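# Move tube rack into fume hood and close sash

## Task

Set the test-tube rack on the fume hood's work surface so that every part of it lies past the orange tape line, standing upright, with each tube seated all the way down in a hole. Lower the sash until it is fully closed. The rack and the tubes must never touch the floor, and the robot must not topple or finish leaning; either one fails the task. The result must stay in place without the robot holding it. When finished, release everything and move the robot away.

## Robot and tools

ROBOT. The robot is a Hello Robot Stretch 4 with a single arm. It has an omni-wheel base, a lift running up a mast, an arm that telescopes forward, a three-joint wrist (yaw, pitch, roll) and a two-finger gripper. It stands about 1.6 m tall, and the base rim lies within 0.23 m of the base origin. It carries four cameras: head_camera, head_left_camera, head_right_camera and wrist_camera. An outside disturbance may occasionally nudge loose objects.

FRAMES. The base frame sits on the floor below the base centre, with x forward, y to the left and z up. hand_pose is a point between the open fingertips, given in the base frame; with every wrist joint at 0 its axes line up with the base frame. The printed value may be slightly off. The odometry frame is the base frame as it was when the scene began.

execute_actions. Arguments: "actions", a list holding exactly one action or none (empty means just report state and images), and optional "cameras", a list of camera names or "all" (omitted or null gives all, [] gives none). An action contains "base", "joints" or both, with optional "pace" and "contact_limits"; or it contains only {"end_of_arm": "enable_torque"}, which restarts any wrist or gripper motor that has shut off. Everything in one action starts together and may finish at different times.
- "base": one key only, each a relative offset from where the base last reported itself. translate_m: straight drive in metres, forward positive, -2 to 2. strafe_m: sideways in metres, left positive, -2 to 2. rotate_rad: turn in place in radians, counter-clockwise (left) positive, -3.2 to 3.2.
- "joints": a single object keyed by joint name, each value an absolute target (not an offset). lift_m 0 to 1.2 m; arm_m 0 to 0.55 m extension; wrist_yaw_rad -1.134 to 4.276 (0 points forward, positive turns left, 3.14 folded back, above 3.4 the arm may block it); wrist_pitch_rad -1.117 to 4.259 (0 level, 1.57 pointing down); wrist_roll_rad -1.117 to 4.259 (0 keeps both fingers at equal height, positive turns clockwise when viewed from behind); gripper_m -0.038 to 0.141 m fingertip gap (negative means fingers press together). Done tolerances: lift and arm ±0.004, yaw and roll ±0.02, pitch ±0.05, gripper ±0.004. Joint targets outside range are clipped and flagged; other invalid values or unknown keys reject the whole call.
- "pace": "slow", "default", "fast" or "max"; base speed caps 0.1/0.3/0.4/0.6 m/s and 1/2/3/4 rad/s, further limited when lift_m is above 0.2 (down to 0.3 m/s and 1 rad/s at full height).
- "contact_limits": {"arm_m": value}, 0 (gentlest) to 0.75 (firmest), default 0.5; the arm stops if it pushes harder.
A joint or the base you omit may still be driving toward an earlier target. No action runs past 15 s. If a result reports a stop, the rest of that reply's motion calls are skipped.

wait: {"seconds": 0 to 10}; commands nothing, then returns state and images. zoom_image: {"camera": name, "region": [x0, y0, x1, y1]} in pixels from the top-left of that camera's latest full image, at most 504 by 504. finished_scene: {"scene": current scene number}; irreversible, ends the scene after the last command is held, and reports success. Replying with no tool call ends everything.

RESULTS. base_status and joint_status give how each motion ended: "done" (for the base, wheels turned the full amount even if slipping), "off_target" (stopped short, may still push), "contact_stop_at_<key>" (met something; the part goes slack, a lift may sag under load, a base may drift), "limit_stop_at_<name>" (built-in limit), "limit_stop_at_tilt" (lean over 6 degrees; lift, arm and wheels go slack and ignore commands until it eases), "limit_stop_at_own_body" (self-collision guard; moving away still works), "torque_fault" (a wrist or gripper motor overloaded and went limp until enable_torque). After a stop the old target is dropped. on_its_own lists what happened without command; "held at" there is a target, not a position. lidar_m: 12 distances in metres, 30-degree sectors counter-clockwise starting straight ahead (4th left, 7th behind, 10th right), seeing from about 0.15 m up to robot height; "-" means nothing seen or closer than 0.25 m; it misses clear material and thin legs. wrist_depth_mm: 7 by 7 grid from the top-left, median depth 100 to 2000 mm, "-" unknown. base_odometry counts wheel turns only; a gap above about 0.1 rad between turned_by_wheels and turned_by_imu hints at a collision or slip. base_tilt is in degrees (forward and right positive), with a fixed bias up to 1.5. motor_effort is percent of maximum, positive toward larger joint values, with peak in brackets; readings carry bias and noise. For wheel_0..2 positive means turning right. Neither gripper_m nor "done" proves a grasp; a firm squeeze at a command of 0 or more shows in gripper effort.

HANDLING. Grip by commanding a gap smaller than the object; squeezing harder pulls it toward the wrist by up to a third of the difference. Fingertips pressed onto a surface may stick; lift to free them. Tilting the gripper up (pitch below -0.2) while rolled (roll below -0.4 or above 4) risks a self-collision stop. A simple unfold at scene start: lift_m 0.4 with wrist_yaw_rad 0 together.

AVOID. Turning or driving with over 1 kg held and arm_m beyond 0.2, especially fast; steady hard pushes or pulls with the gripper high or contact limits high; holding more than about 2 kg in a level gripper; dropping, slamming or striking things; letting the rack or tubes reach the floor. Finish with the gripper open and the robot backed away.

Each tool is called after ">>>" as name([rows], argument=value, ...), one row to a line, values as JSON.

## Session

>>> execute_actions(actions=[])

Scene clock: 0.00 s.
base_odometry: x=+0.000 y=+0.000 heading=+0.000 (m, m, rad; odometry frame)
turned_by_wheels: +0.000 (rad since the last result)
turned_by_imu: +0.000 (rad since the last result)
base_tilt: forward=+0.2 right=-0.3 (deg)
lidar_m: 1.79 1.64 1.10 0.96 1.00 1.30 1.70 1.74 2.01 1.85 1.87 2.80
base_status: not commanded
joint_positions: lift_m=+0.241 arm_m=+0.000 wrist_yaw_rad=+3.178 wrist_pitch_rad=+0.005 wrist_roll_rad=+0.018 gripper_m=+0.057
joint_status: not commanded
motor_effort: lift_m=+18 arm_m=+0 wrist_yaw_rad=+1 wrist_pitch_rad=-8 wrist_roll_rad=+0 gripper_m=-3 wheel_0=+0 wheel_1=+0 wheel_2=+0 (%)
hand_pose: x=-0.1205 y=+0.0770 z=+0.4173 quat_wxyz=(-0.018, -0.003, +0.009, +1.000) (m; base frame)
wrist_depth_mm: - 140 256 1921 - 1756 1281 / - 116 140 1863 1921 1708 1255 / - 118 144 1863 1863 1756 1229 / 120 138 188 1863 1921 1661 1255 / 1708 1756 - 1863 1921 1756 1229 / 1537 1708 211 1808 214 1576 1205 / 1060 1060 1138 156 1098 1205 1182
pictures: head_camera, head_left_camera, head_right_camera, wrist_camera
Images, in order (width x height): head_camera 420x560, head_left_camera 420x672, head_right_camera 420x672, wrist_camera 616x392.

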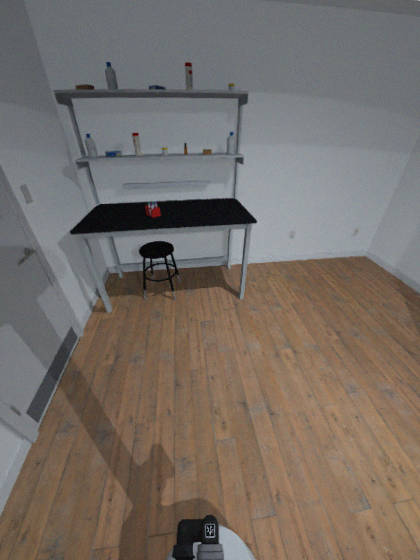

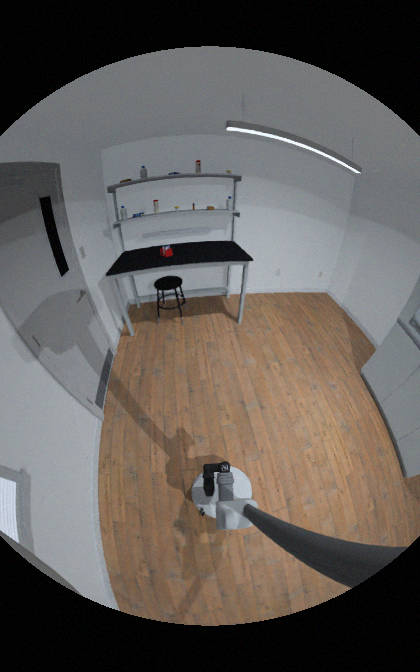

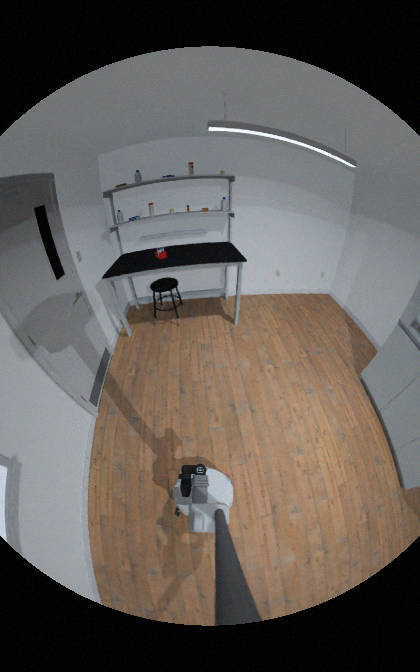

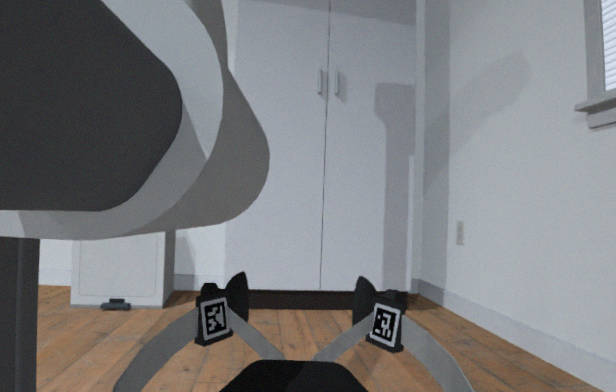

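>>> execute_actions([
  {"base":{"rotate_rad":-1.3},"joints":{"lift_m":1.0}},
], cameras=["head_camera","head_left_camera"])

Scene clock: 4.13 s.
base_odometry: x=+0.000 y=+0.000 heading=-1.299 (m, m, rad; odometry frame)
turned_by_wheels: -1.299 (rad since the last result)
turned_by_imu: -1.312 (rad since the last result)
base_tilt: forward=+0.3 right=-0.2 (deg)
lidar_m: 1.84 2.97 1.81 1.78 1.26 1.03 0.98 1.13 1.72 1.69 1.82 1.87
base_status: done
joint_positions: lift_m=+1.000 arm_m=+0.000 wrist_yaw_rad=+3.178 wrist_pitch_rad=+0.005 wrist_roll_rad=+0.018 gripper_m=+0.057
joint_status: all done
motor_effort: lift_m=+22(27) arm_m=+0(0) wrist_yaw_rad=+1(0) wrist_pitch_rad=-8(8) wrist_roll_rad=+0(0) gripper_m=-3(4) wheel_0=+5(7) wheel_1=+5(10) wheel_2=+5(9) (%)
hand_pose: x=-0.1205 y=+0.0770 z=+1.1763 quat_wxyz=(-0.018, -0.003, +0.009, +1.000) (m; base frame)
wrist_depth_mm: - 140 256 1160 1182 1098 1042 / - 117 140 1160 1160 1078 1042 / - 118 144 1160 1098 1078 1042 / 120 138 189 1160 1118 1078 1042 / 1229 1229 1182 1138 1098 1078 1042 / 1255 1229 211 1138 214 1060 1025 / 1281 1205 1160 156 1078 1025 1025
pictures: head_camera, head_left_camera
Images, in order (width x height): head_camera 420x560, head_left_camera 420x672.

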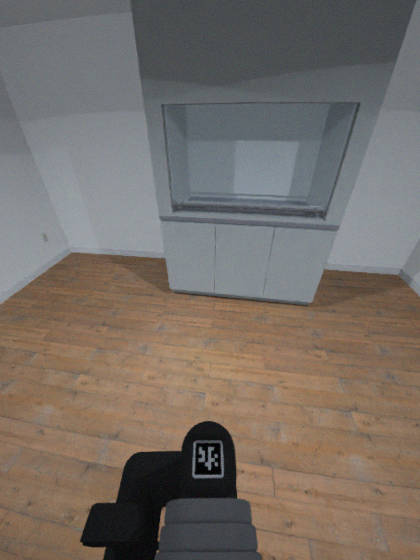

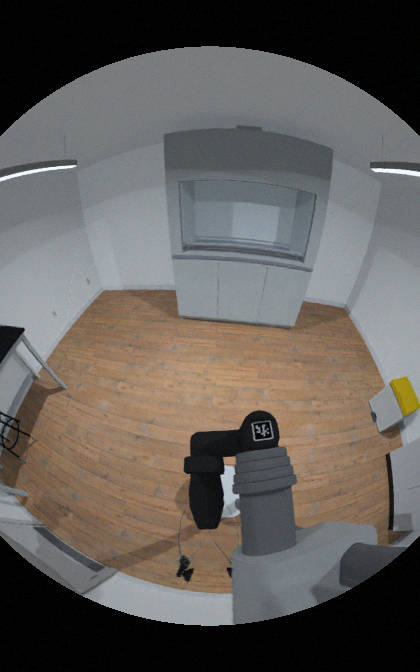

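>>> execute_actions([
  {"base":{"rotate_rad":0.1}},
], cameras=[])

>>> execute_actions([
  {"base":{"strafe_m":-0.5},"joints":{"wrist_yaw_rad":2.9,"gripper_m":0,"lift_m":0.9,"wrist_roll_rad":0}},
], cameras=[])

>>> execute_actions([
  {"base":{"translate_m":1.1}},
], cameras=["head_camera","head_left_camera"])

Scene clock: 5.47 s.
base_odometry: x=+0.000 y=+0.000 heading=-1.200 (m, m, rad; odometry frame)
turned_by_wheels: +0.099 (rad since the last result)
turned_by_imu: +0.100 (rad since the last result)
base_tilt: forward=+0.0 right=-0.2 (deg)
lidar_m: 1.85 3.04 1.76 1.79 1.20 1.03 0.98 1.18 1.69 1.69 2.48 1.85
base_status: done
joint_positions: lift_m=+1.000 arm_m=+0.000 wrist_yaw_rad=+3.178 wrist_pitch_rad=+0.005 wrist_roll_rad=+0.018 gripper_m=+0.057
joint_status: not commanded
motor_effort: lift_m=+21(22) arm_m=+0(0) wrist_yaw_rad=+1(1) wrist_pitch_rad=-8(8) wrist_roll_rad=+0(0) gripper_m=-4(2) wheel_0=-4(9) wheel_1=-4(7) wheel_2=-4(7) (%)
hand_pose: x=-0.1205 y=+0.0770 z=+1.1763 quat_wxyz=(-0.018, -0.003, +0.009, +1.000) (m; base frame)
wrist_depth_mm: - 141 257 1205 1118 1060 1025 / - 116 140 1205 1138 1060 1008 / - 118 143 1160 1138 1060 976 / 120 137 189 1182 1078 1042 991 / 1366 1281 1229 1160 1078 1025 991 / 1397 1308 211 1160 214 1025 976 / 1397 1281 1229 155 1060 1025 976
pictures: none
No camera images: the call's "cameras" was empty. Leave "cameras" out to get every camera's image.

Scene clock: 8.47 s.
base_odometry: x=-0.466 y=-0.181 heading=-1.200 (m, m, rad; odometry frame)
turned_by_wheels: +0.000 (rad since the last result)
turned_by_imu: -0.001 (rad since the last result)
base_tilt: forward=+0.1 right=-0.3 (deg)
lidar_m: 1.72 2.02 2.28 2.28 1.35 1.11 1.10 1.33 1.21 1.22 1.38 1.72
base_status: done
joint_positions: lift_m=+0.900 arm_m=+0.000 wrist_yaw_rad=+2.900 wrist_pitch_rad=+0.005 wrist_roll_rad=+0.000 gripper_m=+0.000
joint_status: all done
motor_effort: lift_m=+14(19) arm_m=+0(0) wrist_yaw_rad=+1(2) wrist_pitch_rad=-8(8) wrist_roll_rad=-1(1) gripper_m=-6(5) wheel_0=+2(6) wheel_1=-4(13) wheel_2=+0(2) (%)
hand_pose: x=-0.0883 y=+0.1538 z=+1.0769 quat_wxyz=(+0.120, -0.003, +0.001, +0.993) (m; base frame)
wrist_depth_mm: 143 1308 1308 1336 1308 1308 1308 / 143 1255 1281 1336 1308 1308 1308 / 142 243 1308 1281 1308 1308 1281 / 160 1229 1255 1255 1281 1281 1281 / 1255 1281 1308 1281 1281 1281 1281 / 1229 1255 1255 203 1255 1281 1281 / 1229 1229 1255 173 176 1255 1281
pictures: none
No camera images: the call's "cameras" was empty. Leave "cameras" out to get every camera's image.

Scene clock: 13.63 s.
base_odometry: x=-0.067 y=-1.206 heading=-1.200 (m, m, rad; odometry frame)
turned_by_wheels: +0.000 (rad since the last result)
turned_by_imu: -0.005 (rad since the last result)
base_tilt: forward=+0.2 right=-0.3 (deg)
lidar_m: 0.65 0.78 2.82 2.10 2.32 2.19 2.22 1.84 1.52 1.94 0.77 0.66
base_status: done
joint_positions: lift_m=+0.900 arm_m=+0.000 wrist_yaw_rad=+2.900 wrist_pitch_rad=+0.005 wrist_roll_rad=+0.000 gripper_m=+0.000
joint_status: not commanded
motor_effort: lift_m=+15(14) arm_m=+0(0) wrist_yaw_rad=+1(0) wrist_pitch_rad=-8(8) wrist_roll_rad=-1(1) gripper_m=-5(7) wheel_0=+4(5) wheel_1=+4(10) wheel_2=-3(9) (%)
hand_pose: x=-0.0883 y=+0.1538 z=+1.0769 quat_wxyz=(+0.120, -0.003, +0.001, +0.993) (m; base frame)
wrist_depth_mm: 144 - - - - - - / 143 - - - - - - / 143 242 - - - - - / 161 - - - - - - / - - - - - - - / - - - 204 - - - / - - - 173 175 - -
pictures: head_camera, head_left_camera
Images, in order (width x height): head_camera 420x560, head_left_camera 420x672.

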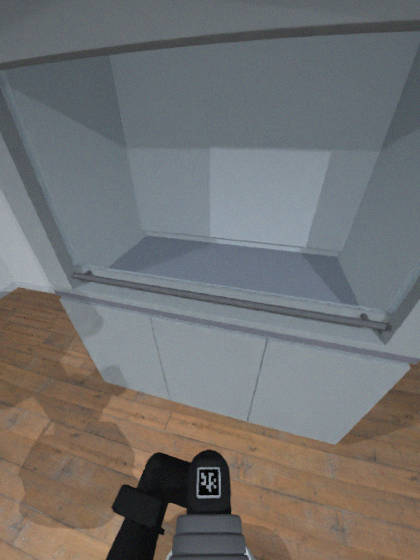

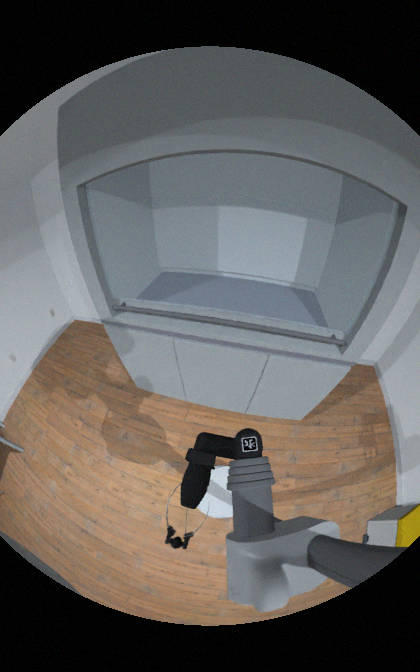

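>>> execute_actions([
  {"base":{"rotate_rad":-0.3}},
], cameras=[])

>>> execute_actions([
  {"base":{"strafe_m":0.18}},
], cameras=["head_camera"])

Scene clock: 15.03 s.
base_odometry: x=-0.067 y=-1.206 heading=-1.499 (m, m, rad; odometry frame)
turned_by_wheels: -0.299 (rad since the last result)
turned_by_imu: -0.302 (rad since the last result)
base_tilt: forward=+0.2 right=-0.3 (deg)
lidar_m: 0.66 0.68 0.91 2.82 2.11 2.34 2.21 2.25 1.53 1.50 1.95 0.69
base_status: done
joint_positions: lift_m=+0.900 arm_m=+0.000 wrist_yaw_rad=+2.900 wrist_pitch_rad=+0.005 wrist_roll_rad=+0.000 gripper_m=+0.000
joint_status: not commanded
motor_effort: lift_m=+15(15) arm_m=+0(1) wrist_yaw_rad=+0(1) wrist_pitch_rad=-8(8) wrist_roll_rad=-1(1) gripper_m=-6(5) wheel_0=+4(7) wheel_1=+3(9) wheel_2=+2(8) (%)
hand_pose: x=-0.0883 y=+0.1538 z=+1.0769 quat_wxyz=(+0.120, -0.003, +0.001, +0.993) (m; base frame)
wrist_depth_mm: 144 - - - - - - / 144 - - - - - - / 142 241 - - - - - / 160 - - - - - - / - - - - - - - / - - - 204 - - - / - - - 175 176 - -
pictures: none
No camera images: the call's "cameras" was empty. Leave "cameras" out to get every camera's image.

Scene clock: 16.90 s.
base_odometry: x=+0.113 y=-1.193 heading=-1.499 (m, m, rad; odometry frame)
turned_by_wheels: +0.000 (rad since the last result)
turned_by_imu: -0.001 (rad since the last result)
base_tilt: forward=+0.1 right=-0.3 (deg)
lidar_m: 0.64 0.66 0.90 2.62 1.93 2.33 2.22 2.30 1.75 1.68 0.97 0.67
base_status: done
joint_positions: lift_m=+0.900 arm_m=+0.000 wrist_yaw_rad=+2.900 wrist_pitch_rad=+0.005 wrist_roll_rad=+0.000 gripper_m=+0.000
joint_status: not commanded
motor_effort: lift_m=+15(14) arm_m=+0(0) wrist_yaw_rad=+1(0) wrist_pitch_rad=-7(8) wrist_roll_rad=-1(1) gripper_m=-5(7) wheel_0=-3(10) wheel_1=+3(12) wheel_2=+0(2) (%)
hand_pose: x=-0.0883 y=+0.1538 z=+1.0769 quat_wxyz=(+0.120, -0.003, +0.001, +0.993) (m; base frame)
wrist_depth_mm: 144 - - - - - - / 143 - - - - - - / 142 243 - - - - - / 161 - - - - - - / - - - - - - - / - - - 204 - - - / - - - 173 176 - -
pictures: head_camera
Images, in order (width x height): head_camera 420x560.

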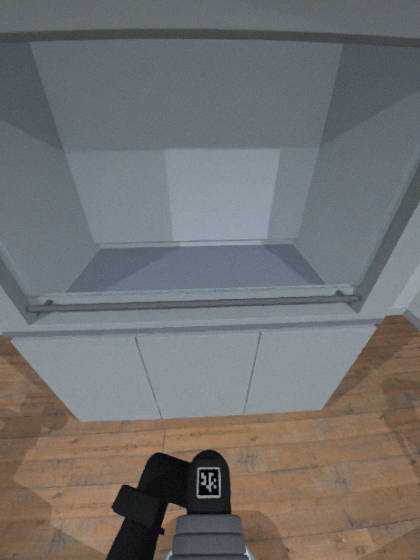

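>>> execute_actions([
  {"base":{"rotate_rad":-0.04},"joints":{"wrist_yaw_rad":0,"lift_m":0.8}},
], cameras=["wrist_camera","head_camera"])

Scene clock: 19.50 s.
base_odometry: x=+0.112 y=-1.193 heading=-1.538 (m, m, rad; odometry frame)
turned_by_wheels: -0.039 (rad since the last result)
turned_by_imu: -0.040 (rad since the last result)
base_tilt: forward=+0.3 right=-0.2 (deg)
lidar_m: 0.64 0.67 0.88 2.63 1.94 2.36 2.23 2.27 1.77 1.68 2.14 0.69
base_status: done
joint_positions: lift_m=+0.800 arm_m=+0.000 wrist_yaw_rad=+0.001 wrist_pitch_rad=+0.005 wrist_roll_rad=+0.000 gripper_m=+0.000
joint_status: all done
motor_effort: lift_m=+14(14) arm_m=+0(0) wrist_yaw_rad=+0(8) wrist_pitch_rad=-9(8) wrist_roll_rad=-1(1) gripper_m=-7(7) wheel_0=+4(3) wheel_1=+5(7) wheel_2=+4(7) (%)
hand_pose: x=+0.4595 y=-0.0873 z=+0.9770 quat_wxyz=(+1.000, +0.000, +0.003, +0.000) (m; base frame)
wrist_depth_mm: 1025 1078 1098 1138 1160 931 668 / 1042 1042 1078 1098 1160 917 668 / 1025 1078 1078 1118 1138 917 661 / 466 1042 496 504 1118 798 634 / 462 512 585 946 1025 615 591 / 410 424 430 203 452 469 473 / 410 418 427 174 175 466 477
pictures: head_camera, wrist_camera
Images, in order (width x height): head_camera 420x560, wrist_camera 616x392.

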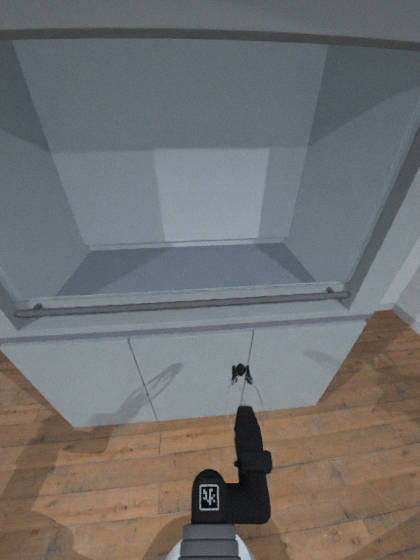

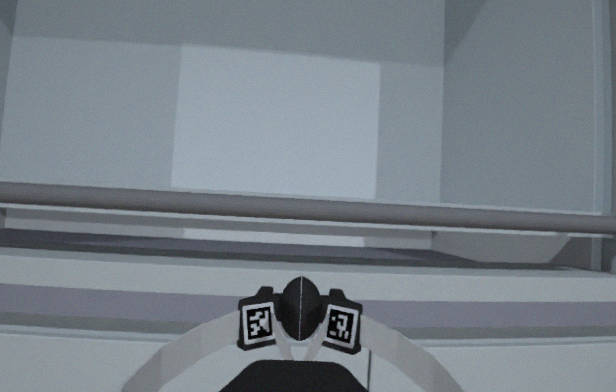

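>>> execute_actions([
  {"joints":{"arm_m":0.2,"lift_m":0.81}},
], cameras=["wrist_camera"])

Scene clock: 21.83 s.
base_odometry: x=+0.112 y=-1.193 heading=-1.538 (m, m, rad; odometry frame)
turned_by_wheels: +0.000 (rad since the last result)
turned_by_imu: -0.001 (rad since the last result)
base_tilt: forward=+0.1 right=-0.3 (deg)
lidar_m: 0.64 0.67 0.84 2.63 1.95 2.37 2.22 2.27 1.78 1.68 2.14 0.70
base_status: not commanded
joint_positions: lift_m=+0.810 arm_m=+0.199 wrist_yaw_rad=+0.000 wrist_pitch_rad=+0.005 wrist_roll_rad=+0.000 gripper_m=+0.000
joint_status: all done
motor_effort: lift_m=+22(26) arm_m=+7(7) wrist_yaw_rad=+1(1) wrist_pitch_rad=-8(8) wrist_roll_rad=-1(1) gripper_m=-6(7) wheel_0=+4(4) wheel_1=+5(5) wheel_2=+4(4) (%)
hand_pose: x=+0.6581 y=-0.0874 z=+0.9863 quat_wxyz=(+1.000, +0.000, +0.003, +0.000) (m; base frame)
wrist_depth_mm: 842 854 904 917 946 904 647 / 842 866 878 917 917 891 647 / 842 854 866 917 917 891 640 / 235 243 296 303 931 778 627 / 615 661 707 654 699 723 325 / 257 273 285 204 320 332 340 / 226 229 235 173 176 255 263
pictures: wrist_camera
Images, in order (width x height): wrist_camera 616x392.

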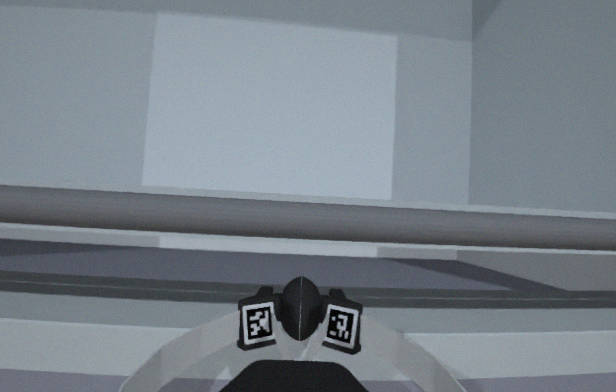

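>>> execute_actions([
  {"joints":{"arm_m":0.36,"lift_m":0.82},"pace":"slow","contact_limits":{"arm_m":0.2}},
], cameras=["wrist_camera","head_camera"])

>>> execute_actions([
  {"joints":{"lift_m":0.89},"pace":"slow"},
], cameras=["wrist_camera"])

Scene clock: 25.23 s.
base_odometry: x=+0.112 y=-1.193 heading=-1.538 (m, m, rad; odometry frame)
turned_by_wheels: +0.000 (rad since the last result)
turned_by_imu: -0.001 (rad since the last result)
base_tilt: forward=+0.3 right=-0.2 (deg)
lidar_m: 0.64 0.66 0.87 2.62 1.92 2.38 2.23 2.27 1.78 1.67 2.13 0.70
base_status: not commanded
joint_positions: lift_m=+0.820 arm_m=+0.359 wrist_yaw_rad=+0.000 wrist_pitch_rad=+0.005 wrist_roll_rad=+0.000 gripper_m=+0.000
joint_status: all done
motor_effort: lift_m=+22(19) arm_m=+7(6) wrist_yaw_rad=+1(2) wrist_pitch_rad=-8(8) wrist_roll_rad=-1(1) gripper_m=-7(6) wheel_0=+4(4) wheel_1=+5(5) wheel_2=+5(4) (%)
contact_limits: arm_m 0.2
hand_pose: x=+0.8181 y=-0.0874 z=+0.9963 quat_wxyz=(+1.000, +0.000, +0.003, +0.000) (m; base frame)
wrist_depth_mm: 699 715 741 741 778 788 627 / 699 715 723 750 768 778 621 / 683 707 732 732 759 768 627 / 404 415 715 732 759 759 615 / - - - - - 147 - / 340 357 - - - - - / 196 196 191 174 175 235 246
pictures: head_camera, wrist_camera
Images, in order (width x height): head_camera 420x560, wrist_camera 616x392.

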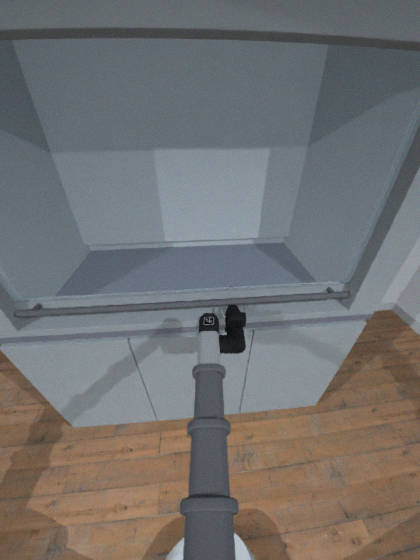

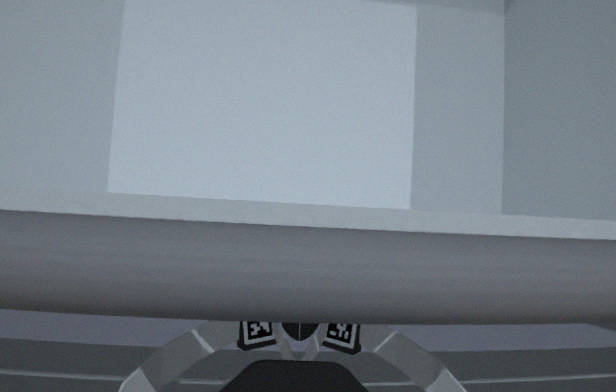

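Scene clock: 26.43 s.
base_odometry: x=+0.112 y=-1.193 heading=-1.538 (m, m, rad; odometry frame)
turned_by_wheels: +0.000 (rad since the last result)
turned_by_imu: +0.000 (rad since the last result)
base_tilt: forward=+0.3 right=-0.3 (deg)
lidar_m: 0.64 0.65 0.85 2.62 1.92 2.38 2.22 2.27 1.76 1.67 2.13 0.69
base_status: not commanded
joint_positions: lift_m=+0.854 arm_m=+0.359 wrist_yaw_rad=+0.000 wrist_pitch_rad=+0.006 wrist_roll_rad=+0.000 gripper_m=+0.000
joint_status: lift_m contact_stop (moved +0.034 of +0.070)
on_its_own: lift_m is slack since a contact_stop (your +0.890 is given up)
motor_effort: lift_m=+18(36) arm_m=+6(7) wrist_yaw_rad=+3(1) wrist_pitch_rad=-11(91) wrist_roll_rad=-1(3) gripper_m=-7(7) wheel_0=+4(4) wheel_1=+5(5) wheel_2=+4(4) (%)
hand_pose: x=+0.8183 y=-0.0875 z=+1.0303 quat_wxyz=(+1.000, +0.000, +0.003, +0.000) (m; base frame)
wrist_depth_mm: 707 707 732 741 768 778 634 / 699 707 732 750 759 778 627 / 691 699 723 759 759 778 621 / 699 707 732 741 750 778 621 / 131 134 138 141 144 149 569 / - - - - - - - / 319 - - - 332 - -
pictures: wrist_camera
Images, in order (width x height): wrist_camera 616x392.

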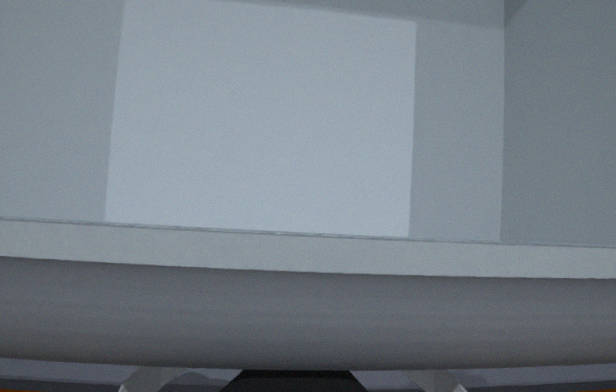

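>>> execute_actions([
  {"joints":{"lift_m":1.0},"pace":"slow"},
], cameras=[])

Scene clock: 27.70 s.
base_odometry: x=+0.112 y=-1.193 heading=-1.538 (m, m, rad; odometry frame)
turned_by_wheels: +0.000 (rad since the last result)
turned_by_imu: +0.000 (rad since the last result)
base_tilt: forward=+0.2 right=-0.2 (deg)
lidar_m: 0.65 0.66 0.86 2.62 1.95 2.37 2.22 2.28 1.79 1.67 2.13 0.69
base_status: not commanded
joint_positions: lift_m=+0.877 arm_m=+0.359 wrist_yaw_rad=+0.000 wrist_pitch_rad=+0.006 wrist_roll_rad=+0.000 gripper_m=+0.000
joint_status: lift_m contact_stop (moved +0.023 of +0.146)
on_its_own: lift_m is slack since a contact_stop (your +1.000 is given up)
motor_effort: lift_m=+18(38) arm_m=+6(7) wrist_yaw_rad=+2(2) wrist_pitch_rad=-8(89) wrist_roll_rad=-1(3) gripper_m=-6(6) wheel_0=+4(3) wheel_1=+5(5) wheel_2=+4(4) (%)
hand_pose: x=+0.8184 y=-0.0874 z=+1.0534 quat_wxyz=(+1.000, +0.000, +0.003, +0.000) (m; base frame)
wrist_depth_mm: 699 707 741 750 768 768 627 / 691 715 732 750 768 778 627 / 699 707 723 741 759 778 627 / 691 707 715 741 759 778 615 / 131 134 138 141 144 149 574 / - - - - - - - / 366 364 - - 384 - -
pictures: none
No camera images: the call's "cameras" was empty. Leave "cameras" out to get every camera's image.

Safe enough; continue.

>>> execute_actions([
  {"joints":{"lift_m":1.2},"pace":"slow"},
], cameras=[])

Scene clock: 29.03 s.
base_odometry: x=+0.112 y=-1.193 heading=-1.538 (m, m, rad; odometry frame)
turned_by_wheels: +0.000 (rad since the last result)
turned_by_imu: +0.000 (rad since the last result)
base_tilt: forward=+0.2 right=-0.3 (deg)
lidar_m: 0.64 0.66 0.86 2.62 1.96 2.34 2.23 2.27 1.77 1.68 2.15 0.70
base_status: not commanded
joint_positions: lift_m=+0.900 arm_m=+0.359 wrist_yaw_rad=+0.000 wrist_pitch_rad=+0.006 wrist_roll_rad=+0.000 gripper_m=+0.000
joint_status: lift_m contact_stop (moved +0.023 of +0.323)
on_its_own: lift_m is slack since a contact_stop (your +1.200 is given up)
motor_effort: lift_m=+18(34) arm_m=+6(5) wrist_yaw_rad=+0(4) wrist_pitch_rad=-10(88) wrist_roll_rad=-1(3) gripper_m=-7(7) wheel_0=+3(3) wheel_1=+5(5) wheel_2=+4(4) (%)
hand_pose: x=+0.8184 y=-0.0874 z=+1.0763 quat_wxyz=(+1.000, +0.000, +0.003, +0.000) (m; base frame)
wrist_depth_mm: 699 707 732 759 759 778 634 / 691 707 732 741 768 778 627 / 699 707 732 741 759 768 627 / 683 699 732 732 759 768 621 / 131 134 138 141 144 149 574 / - - - - - - - / 415 - - - 433 - -
pictures: none
No camera images: the call's "cameras" was empty. Leave "cameras" out to get every camera's image.

>>> execute_actions([
  {"joints":{"lift_m":1.2},"pace":"slow"},
], cameras=[])

Scene clock: 30.27 s.
base_odometry: x=+0.112 y=-1.193 heading=-1.538 (m, m, rad; odometry frame)
turned_by_wheels: +0.000 (rad since the last result)
turned_by_imu: +0.000 (rad since the last result)
base_tilt: forward=+0.2 right=-0.2 (deg)
lidar_m: 0.65 0.66 0.86 2.63 1.94 2.37 2.22 2.27 1.79 1.67 2.14 0.69
base_status: not commanded
joint_positions: lift_m=+0.923 arm_m=+0.359 wrist_yaw_rad=+0.000 wrist_pitch_rad=+0.006 wrist_roll_rad=+0.000 gripper_m=+0.000
joint_status: lift_m contact_stop (moved +0.023 of +0.300)
on_its_own: lift_m is slack since a contact_stop (your +1.200 is given up)
motor_effort: lift_m=+18(38) arm_m=+5(6) wrist_yaw_rad=+0(3) wrist_pitch_rad=-9(89) wrist_roll_rad=-1(3) gripper_m=-6(6) wheel_0=+4(4) wheel_1=+5(5) wheel_2=+5(4) (%)
hand_pose: x=+0.8185 y=-0.0874 z=+1.0993 quat_wxyz=(+1.000, +0.000, +0.003, +0.000) (m; base frame)
wrist_depth_mm: 699 707 732 759 768 788 634 / 691 715 723 750 750 768 634 / 707 715 741 750 768 768 621 / 683 699 723 741 759 778 621 / 131 134 138 141 144 149 574 / - - - - - - - / 459 462 - - 488 - -
pictures: none
No camera images: the call's "cameras" was empty. Leave "cameras" out to get every camera's image.

>>> execute_actions([
  {"joints":{"lift_m":1.2},"pace":"slow"},
], cameras=[])

Scene clock: 31.47 s.
base_odometry: x=+0.112 y=-1.193 heading=-1.538 (m, m, rad; odometry frame)
turned_by_wheels: +0.000 (rad since the last result)
turned_by_imu: +0.000 (rad since the last result)
base_tilt: forward=+0.1 right=-0.4 (deg)
lidar_m: 0.64 0.66 0.87 2.62 1.94 2.35 2.22 2.26 1.77 1.68 2.15 0.71
base_status: not commanded
joint_positions: lift_m=+0.946 arm_m=+0.359 wrist_yaw_rad=+0.000 wrist_pitch_rad=+0.006 wrist_roll_rad=+0.000 gripper_m=+0.000
joint_status: lift_m contact_stop (moved +0.023 of +0.277)
on_its_own: lift_m is slack since a contact_stop (your +1.200 is given up)
motor_effort: lift_m=+18(33) arm_m=+5(5) wrist_yaw_rad=+0(3) wrist_pitch_rad=-10(88) wrist_roll_rad=-2(4) gripper_m=-6(8) wheel_0=+3(3) wheel_1=+5(5) wheel_2=+4(4) (%)
hand_pose: x=+0.8185 y=-0.0874 z=+1.1223 quat_wxyz=(+1.000, +0.000, +0.003, +0.000) (m; base frame)
wrist_depth_mm: 707 699 732 759 768 778 634 / 699 707 723 750 759 778 627 / 691 707 723 741 759 778 627 / 699 699 723 741 768 759 621 / 130 134 138 141 145 149 564 / - - - - - - - / 512 - - - 535 - -
pictures: none
No camera images: the call's "cameras" was empty. Leave "cameras" out to get every camera's image.

>>> execute_actions([
  {"joints":{"lift_m":1.2},"pace":"slow"},
], cameras=[])

Scene clock: 32.70 s.
base_odometry: x=+0.112 y=-1.193 heading=-1.538 (m, m, rad; odometry frame)
turned_by_wheels: +0.000 (rad since the last result)
turned_by_imu: +0.000 (rad since the last result)
base_tilt: forward=+0.2 right=-0.3 (deg)
lidar_m: 0.63 0.66 0.87 2.63 1.94 2.37 2.22 2.27 1.77 1.66 2.14 0.69
base_status: not commanded
joint_positions: lift_m=+0.969 arm_m=+0.359 wrist_yaw_rad=+0.000 wrist_pitch_rad=+0.006 wrist_roll_rad=+0.000 gripper_m=+0.000
joint_status: lift_m contact_stop (moved +0.023 of +0.254)
on_its_own: lift_m is slack since a contact_stop (your +1.200 is given up)
motor_effort: lift_m=+18(36) arm_m=+5(5) wrist_yaw_rad=-1(4) wrist_pitch_rad=-9(89) wrist_roll_rad=-1(3) gripper_m=-8(6) wheel_0=+3(3) wheel_1=+5(5) wheel_2=+4(4) (%)
hand_pose: x=+0.8185 y=-0.0873 z=+1.1453 quat_wxyz=(+1.000, +0.000, +0.003, +0.000) (m; base frame)
wrist_depth_mm: 699 715 723 741 778 778 634 / 691 707 723 759 759 778 627 / 691 699 732 732 759 768 621 / 683 699 723 741 750 788 615 / 131 134 138 141 144 148 574 / - - - - - - - / 559 554 - - 580 - -
pictures: none
No camera images: the call's "cameras" was empty. Leave "cameras" out to get every camera's image.

>>> execute_actions([
  {"joints":{"lift_m":1.2},"pace":"slow"},
], cameras=[])

Scene clock: 34.10 s.
base_odometry: x=+0.112 y=-1.193 heading=-1.538 (m, m, rad; odometry frame)
turned_by_wheels: +0.000 (rad since the last result)
turned_by_imu: +0.000 (rad since the last result)
base_tilt: forward=+0.2 right=-0.1 (deg)
lidar_m: 0.65 0.66 0.86 2.62 1.94 2.36 2.22 2.28 1.79 1.68 2.14 0.70
base_status: not commanded
joint_positions: lift_m=+0.992 arm_m=+0.359 wrist_yaw_rad=+0.000 wrist_pitch_rad=+0.006 wrist_roll_rad=+0.000 gripper_m=+0.000
joint_status: lift_m contact_stop (moved +0.023 of +0.231)
on_its_own: lift_m is slack since a contact_stop (your +1.200 is given up)
motor_effort: lift_m=+18(42) arm_m=+5(5) wrist_yaw_rad=+2(2) wrist_pitch_rad=-9(88) wrist_roll_rad=-1(3) gripper_m=-6(6) wheel_0=+3(3) wheel_1=+5(5) wheel_2=+4(4) (%)
hand_pose: x=+0.8185 y=-0.0873 z=+1.1682 quat_wxyz=(+1.000, +0.000, +0.003, +0.000) (m; base frame)
wrist_depth_mm: 699 715 741 750 778 768 634 / 691 707 723 741 768 788 634 / 699 707 723 732 750 788 621 / 691 699 723 741 759 768 621 / 131 134 137 141 144 149 569 / - - - - - - - / 609 - - - 634 - -
pictures: none
No camera images: the call's "cameras" was empty. Leave "cameras" out to get every camera's image.

>>> execute_actions([
  {"joints":{"lift_m":1.2},"pace":"slow"},
], cameras=[])

Scene clock: 35.30 s.
base_odometry: x=+0.112 y=-1.193 heading=-1.538 (m, m, rad; odometry frame)
turned_by_wheels: +0.000 (rad since the last result)
turned_by_imu: +0.000 (rad since the last result)
base_tilt: forward=+0.2 right=-0.3 (deg)
lidar_m: 0.65 0.67 0.86 2.63 1.95 2.37 2.23 2.26 1.77 1.67 2.14 0.69
base_status: not commanded
joint_positions: lift_m=+1.015 arm_m=+0.359 wrist_yaw_rad=+0.000 wrist_pitch_rad=+0.006 wrist_roll_rad=+0.000 gripper_m=+0.000
joint_status: lift_m contact_stop (moved +0.023 of +0.208)
on_its_own: lift_m is slack since a contact_stop (your +1.200 is given up)
motor_effort: lift_m=+17(38) arm_m=+5(5) wrist_yaw_rad=-1(3) wrist_pitch_rad=-9(89) wrist_roll_rad=-1(3) gripper_m=-8(5) wheel_0=+3(3) wheel_1=+5(5) wheel_2=+4(4) (%)
hand_pose: x=+0.8185 y=-0.0873 z=+1.1912 quat_wxyz=(+1.000, +0.000, +0.003, +0.000) (m; base frame)
wrist_depth_mm: 699 715 741 741 759 788 627 / 691 715 732 741 768 778 627 / 683 707 723 750 768 778 627 / 683 707 732 741 759 759 615 / 131 134 137 140 144 148 564 / - - - - - - - / 654 - - - 676 - -
pictures: none
No camera images: the call's "cameras" was empty. Leave "cameras" out to get every camera's image.

>>> execute_actions([
  {"joints":{"lift_m":1.2},"pace":"slow"},
], cameras=[])

Scene clock: 36.53 s.
base_odometry: x=+0.112 y=-1.193 heading=-1.538 (m, m, rad; odometry frame)
turned_by_wheels: +0.000 (rad since the last result)
turned_by_imu: +0.000 (rad since the last result)
base_tilt: forward=+0.1 right=-0.2 (deg)
lidar_m: 0.65 0.66 0.87 2.63 1.95 2.36 2.23 2.26 1.80 1.68 2.14 0.70
base_status: not commanded
joint_positions: lift_m=+1.038 arm_m=+0.359 wrist_yaw_rad=+0.000 wrist_pitch_rad=+0.006 wrist_roll_rad=+0.000 gripper_m=+0.000
joint_status: lift_m contact_stop (moved +0.023 of +0.185)
on_its_own: lift_m is slack since a contact_stop (your +1.200 is given up)
motor_effort: lift_m=+18(35) arm_m=+5(5) wrist_yaw_rad=+1(3) wrist_pitch_rad=-9(88) wrist_roll_rad=-1(3) gripper_m=-6(6) wheel_0=+3(3) wheel_1=+5(5) wheel_2=+4(4) (%)
hand_pose: x=+0.8185 y=-0.0874 z=+1.2142 quat_wxyz=(+1.000, +0.000, +0.003, +0.000) (m; base frame)
wrist_depth_mm: 691 715 723 750 768 798 640 / 691 707 732 750 768 778 627 / 699 707 723 732 759 768 621 / 676 707 715 741 759 768 615 / 131 134 138 140 144 149 580 / - - - - - - - / 707 - - - 732 - -
pictures: none
No camera images: the call's "cameras" was empty. Leave "cameras" out to get every camera's image.

>>> execute_actions([
  {"joints":{"lift_m":1.2},"pace":"slow"},
], cameras=[])

Scene clock: 37.90 s.
base_odometry: x=+0.112 y=-1.193 heading=-1.538 (m, m, rad; odometry frame)
turned_by_wheels: +0.000 (rad since the last result)
turned_by_imu: +0.000 (rad since the last result)
base_tilt: forward=+0.3 right=-0.2 (deg)
lidar_m: 0.65 0.66 0.87 2.61 1.94 2.35 2.22 2.26 1.79 1.67 2.15 0.70
base_status: not commanded
joint_positions: lift_m=+1.061 arm_m=+0.359 wrist_yaw_rad=+0.000 wrist_pitch_rad=+0.006 wrist_roll_rad=+0.000 gripper_m=+0.000
joint_status: lift_m contact_stop (moved +0.023 of +0.162)
on_its_own: lift_m is slack since a contact_stop (your +1.200 is given up)
motor_effort: lift_m=+18(34) arm_m=+5(5) wrist_yaw_rad=+1(3) wrist_pitch_rad=-10(88) wrist_roll_rad=-1(3) gripper_m=-7(5) wheel_0=+3(3) wheel_1=+5(5) wheel_2=+4(4) (%)
hand_pose: x=+0.8185 y=-0.0874 z=+1.2371 quat_wxyz=(+1.000, +0.000, +0.003, +0.000) (m; base frame)
wrist_depth_mm: 699 715 732 750 768 788 627 / 691 707 732 759 759 778 627 / 691 707 732 741 759 778 627 / 691 699 732 741 759 778 621 / 131 134 138 141 144 148 569 / - - - - - - - / 723 - - - 788 - -
pictures: none
No camera images: the call's "cameras" was empty. Leave "cameras" out to get every camera's image.

>>> execute_actions([
  {"joints":{"lift_m":1.2},"pace":"slow"},
], cameras=[])

Scene clock: 39.10 s.
base_odometry: x=+0.112 y=-1.193 heading=-1.538 (m, m, rad; odometry frame)
turned_by_wheels: +0.000 (rad since the last result)
turned_by_imu: +0.000 (rad since the last result)
base_tilt: forward=+0.1 right=-0.2 (deg)
lidar_m: 0.64 0.67 0.85 2.63 1.93 2.38 2.24 2.28 1.78 1.68 2.14 0.71
base_status: not commanded
joint_positions: lift_m=+1.084 arm_m=+0.359 wrist_yaw_rad=+0.000 wrist_pitch_rad=+0.006 wrist_roll_rad=+0.000 gripper_m=+0.000
joint_status: lift_m contact_stop (moved +0.023 of +0.139)
on_its_own: lift_m is slack since a contact_stop (your +1.200 is given up)
motor_effort: lift_m=+18(33) arm_m=+5(5) wrist_yaw_rad=+1(4) wrist_pitch_rad=-9(88) wrist_roll_rad=-1(3) gripper_m=-6(7) wheel_0=+3(4) wheel_1=+5(5) wheel_2=+4(4) (%)
hand_pose: x=+0.8185 y=-0.0874 z=+1.2601 quat_wxyz=(+1.000, +0.000, +0.003, +0.000) (m; base frame)
wrist_depth_mm: 699 707 723 750 759 788 634 / 691 707 723 750 759 778 627 / 699 707 715 732 768 778 627 / 683 707 723 741 768 759 627 / 131 134 137 140 144 148 569 / - - - - - - - / 691 - - - 741 - -
pictures: none
No camera images: the call's "cameras" was empty. Leave "cameras" out to get every camera's image.

>>> execute_actions([
  {"joints":{"lift_m":1.07},"pace":"slow"},
], cameras=[])

>>> execute_actions([
  {"joints":{"arm_m":0.0},"base":{"translate_m":-0.7}},
], cameras=[])

>>> execute_actions([
  {"joints":{"gripper_m":0.12,"wrist_pitch_rad":0.3},"base":{"rotate_rad":1.6}},
], cameras=["head_camera","wrist_camera"])

Scene clock: 40.70 s.
base_odometry: x=+0.112 y=-1.193 heading=-1.538 (m, m, rad; odometry frame)
turned_by_wheels: +0.000 (rad since the last result)
turned_by_imu: +0.000 (rad since the last result)
base_tilt: forward=+0.2 right=-0.1 (deg)
lidar_m: 0.63 0.65 0.86 2.61 1.95 2.36 2.22 2.27 1.78 1.67 2.15 0.70
base_status: not commanded
joint_positions: lift_m=+1.070 arm_m=+0.359 wrist_yaw_rad=+0.000 wrist_pitch_rad=+0.006 wrist_roll_rad=+0.000 gripper_m=+0.000
joint_status: all done
motor_effort: lift_m=+14(16) arm_m=+5(5) wrist_yaw_rad=+1(1) wrist_pitch_rad=-9(9) wrist_roll_rad=-1(1) gripper_m=-6(6) wheel_0=+3(3) wheel_1=+5(5) wheel_2=+4(4) (%)
hand_pose: x=+0.8185 y=-0.0874 z=+1.2469 quat_wxyz=(+1.000, +0.000, +0.003, +0.000) (m; base frame)
wrist_depth_mm: 691 723 732 759 759 768 634 / 691 707 732 750 768 778 627 / 699 707 723 741 759 778 627 / 132 415 715 732 750 768 621 / - - - - - - - / 691 699 180 202 - - - / 691 683 707 173 176 768 609
pictures: none
No camera images: the call's "cameras" was empty. Leave "cameras" out to get every camera's image.

Scene clock: 44.50 s.
base_odometry: x=+0.090 y=-0.494 heading=-1.538 (m, m, rad; odometry frame)
turned_by_wheels: -0.001 (rad since the last result)
turned_by_imu: +0.001 (rad since the last result)
base_tilt: forward=+0.2 right=-0.2 (deg)
lidar_m: 1.33 1.37 2.73 1.76 1.80 1.63 1.52 1.55 1.86 1.70 2.21 1.43
base_status: done
joint_positions: lift_m=+1.070 arm_m=+0.001 wrist_yaw_rad=+0.000 wrist_pitch_rad=+0.006 wrist_roll_rad=+0.000 gripper_m=+0.000
joint_status: all done
motor_effort: lift_m=+14(14) arm_m=-7(8) wrist_yaw_rad=+0(1) wrist_pitch_rad=-9(9) wrist_roll_rad=+0(1) gripper_m=-7(7) wheel_0=-3(6) wheel_1=-5(9) wheel_2=+1(13) (%)
hand_pose: x=+0.4606 y=-0.0874 z=+1.2469 quat_wxyz=(+1.000, +0.000, +0.003, +0.000) (m; base frame)
wrist_depth_mm: 1078 1138 1160 1160 1182 1229 - / 1118 1708 1808 1863 1182 1255 - / 1182 1756 1808 1808 1808 1255 - / 1138 1756 1808 1808 1576 1229 - / 1182 1756 1756 1808 1708 1205 - / 1098 1205 1255 204 1281 - - / 1060 1060 1098 174 176 - -
pictures: none
No camera images: the call's "cameras" was empty. Leave "cameras" out to get every camera's image.

Scene clock: 46.93 s.
base_odometry: x=+0.090 y=-0.494 heading=+0.060 (m, m, rad; odometry frame)
turned_by_wheels: +1.599 (rad since the last result)
turned_by_imu: +1.613 (rad since the last result)
base_tilt: forward=+0.2 right=-0.2 (deg)
lidar_m: 1.76 1.80 1.62 1.50 1.53 1.82 1.70 2.26 1.42 1.34 1.39 2.72
base_status: done
joint_positions: lift_m=+1.070 arm_m=+0.001 wrist_yaw_rad=+0.000 wrist_pitch_rad=+0.302 wrist_roll_rad=+0.000 gripper_m=+0.120
joint_status: all done
motor_effort: lift_m=+15(15) arm_m=-7(7) wrist_yaw_rad=+2(2) wrist_pitch_rad=-7(7) wrist_roll_rad=+0(0) gripper_m=+0(7) wheel_0=-5(10) wheel_1=-4(8) wheel_2=-5(12) (%)
hand_pose: x=+0.4476 y=-0.0874 z=+1.1627 quat_wxyz=(+0.989, +0.000, +0.150, +0.000) (m; base frame)
wrist_depth_mm: - - - - - - - / - - - - - - - / - - - - - - - / - 1661 1708 - - - - / - - - - - - - / - - - - - - - / 1808 1756 1863 149 1863 1921 -
pictures: head_camera, wrist_camera
Images, in order (width x height): head_camera 420x560, wrist_camera 616x392.

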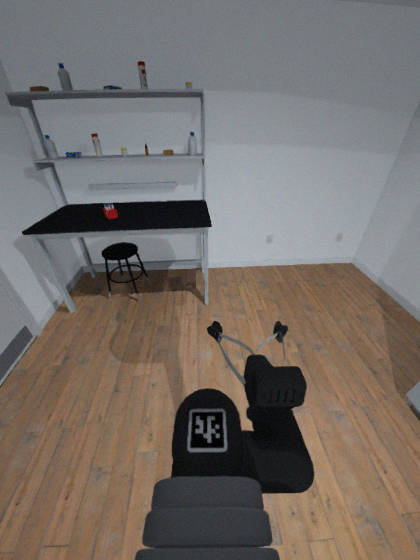

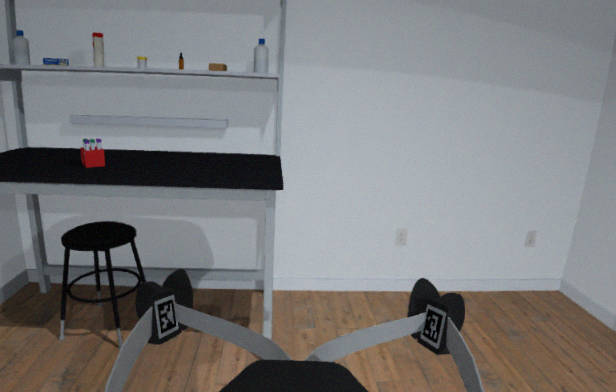

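>>> execute_actions([
  {"base":{"strafe_m":0.97},"joints":{"lift_m":1.0}},
], cameras=[])

>>> execute_actions([
  {"base":{"translate_m":1.05}},
], cameras=["head_camera","wrist_camera"])

Scene clock: 51.87 s.
base_odometry: x=+0.031 y=+0.475 heading=+0.061 (m, m, rad; odometry frame)
turned_by_wheels: +0.000 (rad since the last result)
turned_by_imu: -0.004 (rad since the last result)
base_tilt: forward=+0.3 right=-0.3 (deg)
lidar_m: 1.69 0.82 0.59 0.53 0.53 0.70 1.78 1.85 2.47 2.34 2.39 1.82
base_status: done
joint_positions: lift_m=+1.000 arm_m=+0.001 wrist_yaw_rad=+0.000 wrist_pitch_rad=+0.302 wrist_roll_rad=+0.000 gripper_m=+0.120
joint_status: all done
motor_effort: lift_m=+14(18) arm_m=-7(7) wrist_yaw_rad=+2(0) wrist_pitch_rad=-6(7) wrist_roll_rad=-1(1) gripper_m=-1(1) wheel_0=+1(13) wheel_1=+1(13) wheel_2=+0(2) (%)
hand_pose: x=+0.4476 y=-0.0874 z=+1.0927 quat_wxyz=(+0.989, +0.000, +0.150, +0.000) (m; base frame)
wrist_depth_mm: 1060 1708 - - - - - / 1078 1756 - - - - - / 1078 1863 - - - - - / 1060 1661 - - - - - / 1078 1618 - - - - - / 1138 1430 - - - - - / 1138 1499 1708 149 1756 1808 1863
pictures: none
No camera images: the call's "cameras" was empty. Leave "cameras" out to get every camera's image.

Scene clock: 56.83 s.
base_odometry: x=+1.079 y=+0.538 heading=+0.061 (m, m, rad; odometry frame)
turned_by_wheels: +0.000 (rad since the last result)
turned_by_imu: -0.005 (rad since the last result)
base_tilt: forward=+0.3 right=-0.2 (deg)
lidar_m: 0.62 0.65 0.61 0.58 0.62 0.85 1.90 2.98 2.42 2.33 1.02 0.69
base_status: done
joint_positions: lift_m=+1.000 arm_m=+0.001 wrist_yaw_rad=+0.000 wrist_pitch_rad=+0.302 wrist_roll_rad=+0.000 gripper_m=+0.120
joint_status: not commanded
motor_effort: lift_m=+15(14) arm_m=-7(7) wrist_yaw_rad=+2(1) wrist_pitch_rad=-7(7) wrist_roll_rad=-1(0) gripper_m=-1(0) wheel_0=+3(9) wheel_1=+4(8) wheel_2=-2(13) (%)
hand_pose: x=+0.4476 y=-0.0874 z=+1.0927 quat_wxyz=(+0.989, +0.000, +0.150, +0.000) (m; base frame)
wrist_depth_mm: 931 1008 946 1025 976 1008 976 / 1118 1160 1182 1182 1205 1229 1205 / 1118 1182 1205 1205 1229 1281 1308 / 1078 1042 1098 1138 1229 1308 1308 / 676 691 723 699 788 798 809 / 512 473 530 554 530 539 580 / 504 508 484 149 554 569 1576
pictures: head_camera, wrist_camera
Images, in order (width x height): head_camera 420x560, wrist_camera 616x392.

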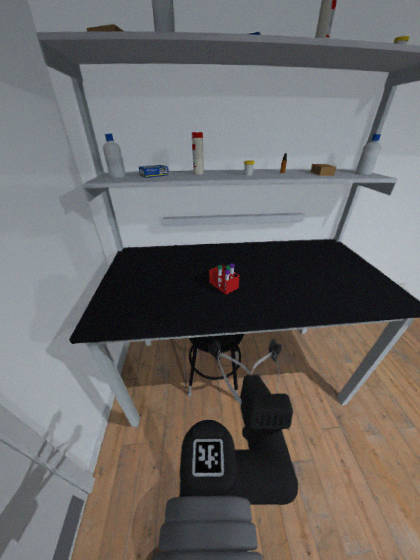

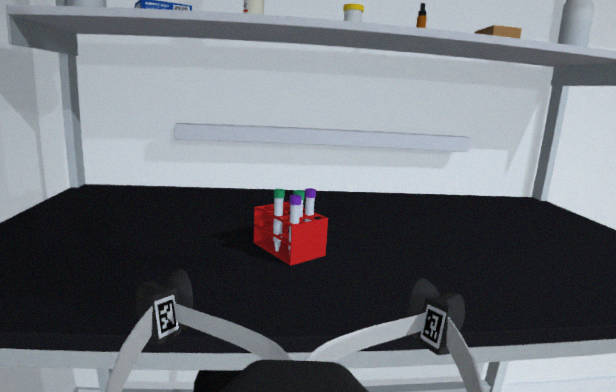

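>>> execute_actions([
  {"base":{"strafe_m":0.33},"joints":{"wrist_yaw_rad":-0.85,"gripper_m":0.141}},
], cameras=[])

>>> execute_actions([
  {"base":{"translate_m":0.1},"joints":{"arm_m":0.38,"lift_m":0.93}},
], cameras=["head_camera","wrist_camera"])

Scene clock: 60.47 s.
base_odometry: x=+1.059 y=+0.868 heading=+0.061 (m, m, rad; odometry frame)
turned_by_wheels: +0.000 (rad since the last result)
turned_by_imu: -0.002 (rad since the last result)
base_tilt: forward=+0.2 right=-0.3 (deg)
lidar_m: 0.61 0.39 0.28 0.26 0.28 0.38 0.94 2.95 2.77 2.67 0.98 0.67
base_status: done
joint_positions: lift_m=+1.000 arm_m=+0.001 wrist_yaw_rad=-0.850 wrist_pitch_rad=+0.302 wrist_roll_rad=+0.000 gripper_m=+0.141
joint_status: all done
motor_effort: lift_m=+14(15) arm_m=-6(7) wrist_yaw_rad=-1(7) wrist_pitch_rad=-8(8) wrist_roll_rad=-1(1) gripper_m=+1(1) wheel_0=-3(14) wheel_1=+2(11) wheel_2=+0(1) (%)
hand_pose: x=+0.2883 y=-0.2646 z=+1.0927 quat_wxyz=(+0.901, +0.062, +0.137, -0.407) (m; base frame)
wrist_depth_mm: 976 1138 1397 1983 - - - / 1098 1336 1618 - - - - / 1118 1336 1618 - - - - / 991 946 1098 1160 - - - / 683 699 759 - - - - / 508 206 1708 - 1464 - - / 517 917 1661 150 1808 1863 1921
pictures: none
No camera images: the call's "cameras" was empty. Leave "cameras" out to get every camera's image.

Scene clock: 62.70 s.
base_odometry: x=+1.159 y=+0.874 heading=+0.061 (m, m, rad; odometry frame)
turned_by_wheels: +0.000 (rad since the last result)
turned_by_imu: +0.000 (rad since the last result)
base_tilt: forward=+0.2 right=-0.2 (deg)
lidar_m: 0.51 0.47 0.26 0.27 0.28 0.39 0.98 3.05 2.76 2.68 0.83 0.57
base_status: done
joint_positions: lift_m=+0.930 arm_m=+0.379 wrist_yaw_rad=-0.850 wrist_pitch_rad=+0.302 wrist_roll_rad=+0.000 gripper_m=+0.141
joint_status: all done
motor_effort: lift_m=+14(9) arm_m=+7(5) wrist_yaw_rad=+1(0) wrist_pitch_rad=-7(7) wrist_roll_rad=+0(1) gripper_m=+0(1) wheel_0=+3(5) wheel_1=+3(9) wheel_2=+0(14) (%)
hand_pose: x=+0.6658 y=-0.2646 z=+1.0227 quat_wxyz=(+0.901, +0.062, +0.137, -0.408) (m; base frame)
wrist_depth_mm: 676 798 991 1205 1229 - - / 676 809 1008 1308 1921 - - / 707 820 1060 1336 - - - / 691 820 831 820 917 960 - / 508 530 466 484 591 609 - / 379 206 407 421 424 392 - / 310 312 324 150 334 340 1756
pictures: head_camera, wrist_camera
Images, in order (width x height): head_camera 420x560, wrist_camera 616x392.

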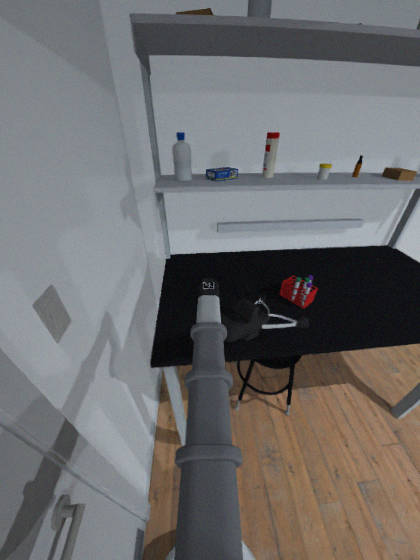

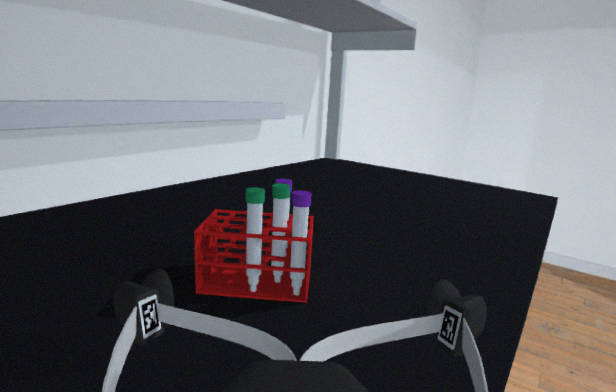

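>>> execute_actions([
  {"base":{"strafe_m":0.0},"joints":{"arm_m":0.41,"lift_m":0.87}},
], cameras=[])

>>> execute_actions([
  {"base":{"strafe_m":-0.03},"joints":{"arm_m":0.47},"pace":"slow"},
], cameras=["wrist_camera"])

Scene clock: 64.37 s.
base_odometry: x=+1.159 y=+0.874 heading=+0.061 (m, m, rad; odometry frame)
turned_by_wheels: +0.000 (rad since the last result)
turned_by_imu: +0.000 (rad since the last result)
base_tilt: forward=+0.1 right=-0.3 (deg)
lidar_m: 0.51 0.48 0.28 0.25 0.28 0.39 0.99 3.04 2.75 2.67 0.81 0.57
base_status: done
joint_positions: lift_m=+0.870 arm_m=+0.409 wrist_yaw_rad=-0.850 wrist_pitch_rad=+0.302 wrist_roll_rad=+0.000 gripper_m=+0.141
joint_status: all done
motor_effort: lift_m=+14(14) arm_m=+7(7) wrist_yaw_rad=+0(1) wrist_pitch_rad=-7(7) wrist_roll_rad=-1(1) gripper_m=+1(1) wheel_0=+0(3) wheel_1=+0(4) wheel_2=+0(0) (%)
hand_pose: x=+0.6958 y=-0.2646 z=+0.9627 quat_wxyz=(+0.901, +0.062, +0.137, -0.408) (m; base frame)
wrist_depth_mm: 654 768 976 1205 1464 - - / 640 759 946 1281 1863 - - / 691 831 991 407 1756 - - / 554 585 500 402 683 723 891 / 373 389 397 399 430 442 - / 279 205 300 306 310 287 364 / 227 229 236 150 245 248 917
pictures: none
No camera images: the call's "cameras" was empty. Leave "cameras" out to get every camera's image.

Scene clock: 66.20 s.
base_odometry: x=+1.160 y=+0.844 heading=+0.061 (m, m, rad; odometry frame)
turned_by_wheels: +0.000 (rad since the last result)
turned_by_imu: -0.001 (rad since the last result)
base_tilt: forward=+0.3 right=-0.2 (deg)
lidar_m: 0.51 0.52 0.29 0.27 0.32 0.43 1.08 3.06 2.74 2.66 0.83 0.56
base_status: done
joint_positions: lift_m=+0.870 arm_m=+0.469 wrist_yaw_rad=-0.850 wrist_pitch_rad=+0.302 wrist_roll_rad=+0.000 gripper_m=+0.141
joint_status: all done
motor_effort: lift_m=+14(14) arm_m=+7(10) wrist_yaw_rad=+0(1) wrist_pitch_rad=-7(8) wrist_roll_rad=-1(1) gripper_m=+0(0) wheel_0=+4(12) wheel_1=-6(10) wheel_2=+0(0) (%)
hand_pose: x=+0.7557 y=-0.2646 z=+0.9627 quat_wxyz=(+0.901, +0.062, +0.137, -0.408) (m; base frame)
wrist_depth_mm: 609 715 878 1118 1255 - - / 591 707 878 1138 1756 - - / 647 750 891 1118 1661 - - / 554 580 574 347 621 715 759 / 373 389 370 362 399 439 459 / 279 205 298 307 310 287 322 / 227 229 236 150 246 247 260
pictures: wrist_camera
Images, in order (width x height): wrist_camera 616x392.

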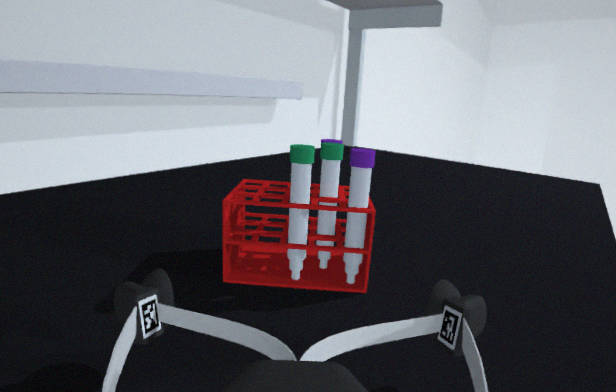

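>>> execute_actions([
  {"base":{"strafe_m":-0.092},"joints":{"arm_m":0.55,"lift_m":0.862},"pace":"slow"},
], cameras=["wrist_camera","head_camera"])

Scene clock: 68.70 s.
base_odometry: x=+1.166 y=+0.752 heading=+0.061 (m, m, rad; odometry frame)
turned_by_wheels: +0.000 (rad since the last result)
turned_by_imu: -0.001 (rad since the last result)
base_tilt: forward=+0.1 right=-0.3 (deg)
lidar_m: 0.52 0.54 0.38 0.38 0.41 0.54 1.32 3.04 2.64 2.57 0.84 0.56
base_status: done
joint_positions: lift_m=+0.862 arm_m=+0.549 wrist_yaw_rad=-0.850 wrist_pitch_rad=+0.302 wrist_roll_rad=+0.000 gripper_m=+0.141
joint_status: all done
motor_effort: lift_m=+14(12) arm_m=+7(9) wrist_yaw_rad=+2(0) wrist_pitch_rad=-7(8) wrist_roll_rad=-1(1) gripper_m=+0(1) wheel_0=+3(8) wheel_1=-7(9) wheel_2=+0(1) (%)
hand_pose: x=+0.8357 y=-0.2646 z=+0.9548 quat_wxyz=(+0.901, +0.062, +0.137, -0.408) (m; base frame)
wrist_depth_mm: 549 647 788 1008 1336 - - / 512 615 778 1078 1537 - - / 574 683 854 1042 1499 - - / 535 554 585 222 264 683 723 / 355 368 229 207 225 424 436 / 266 206 211 216 209 274 309 / 216 216 220 150 224 235 242
pictures: head_camera, wrist_camera
Images, in order (width x height): head_camera 420x560, wrist_camera 616x392.

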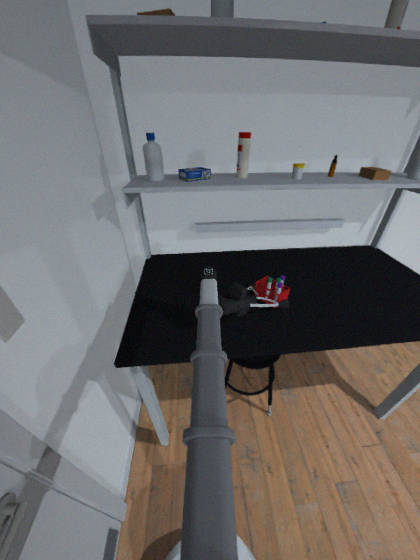

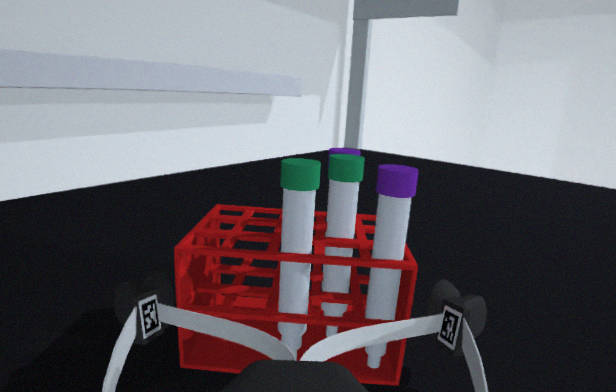

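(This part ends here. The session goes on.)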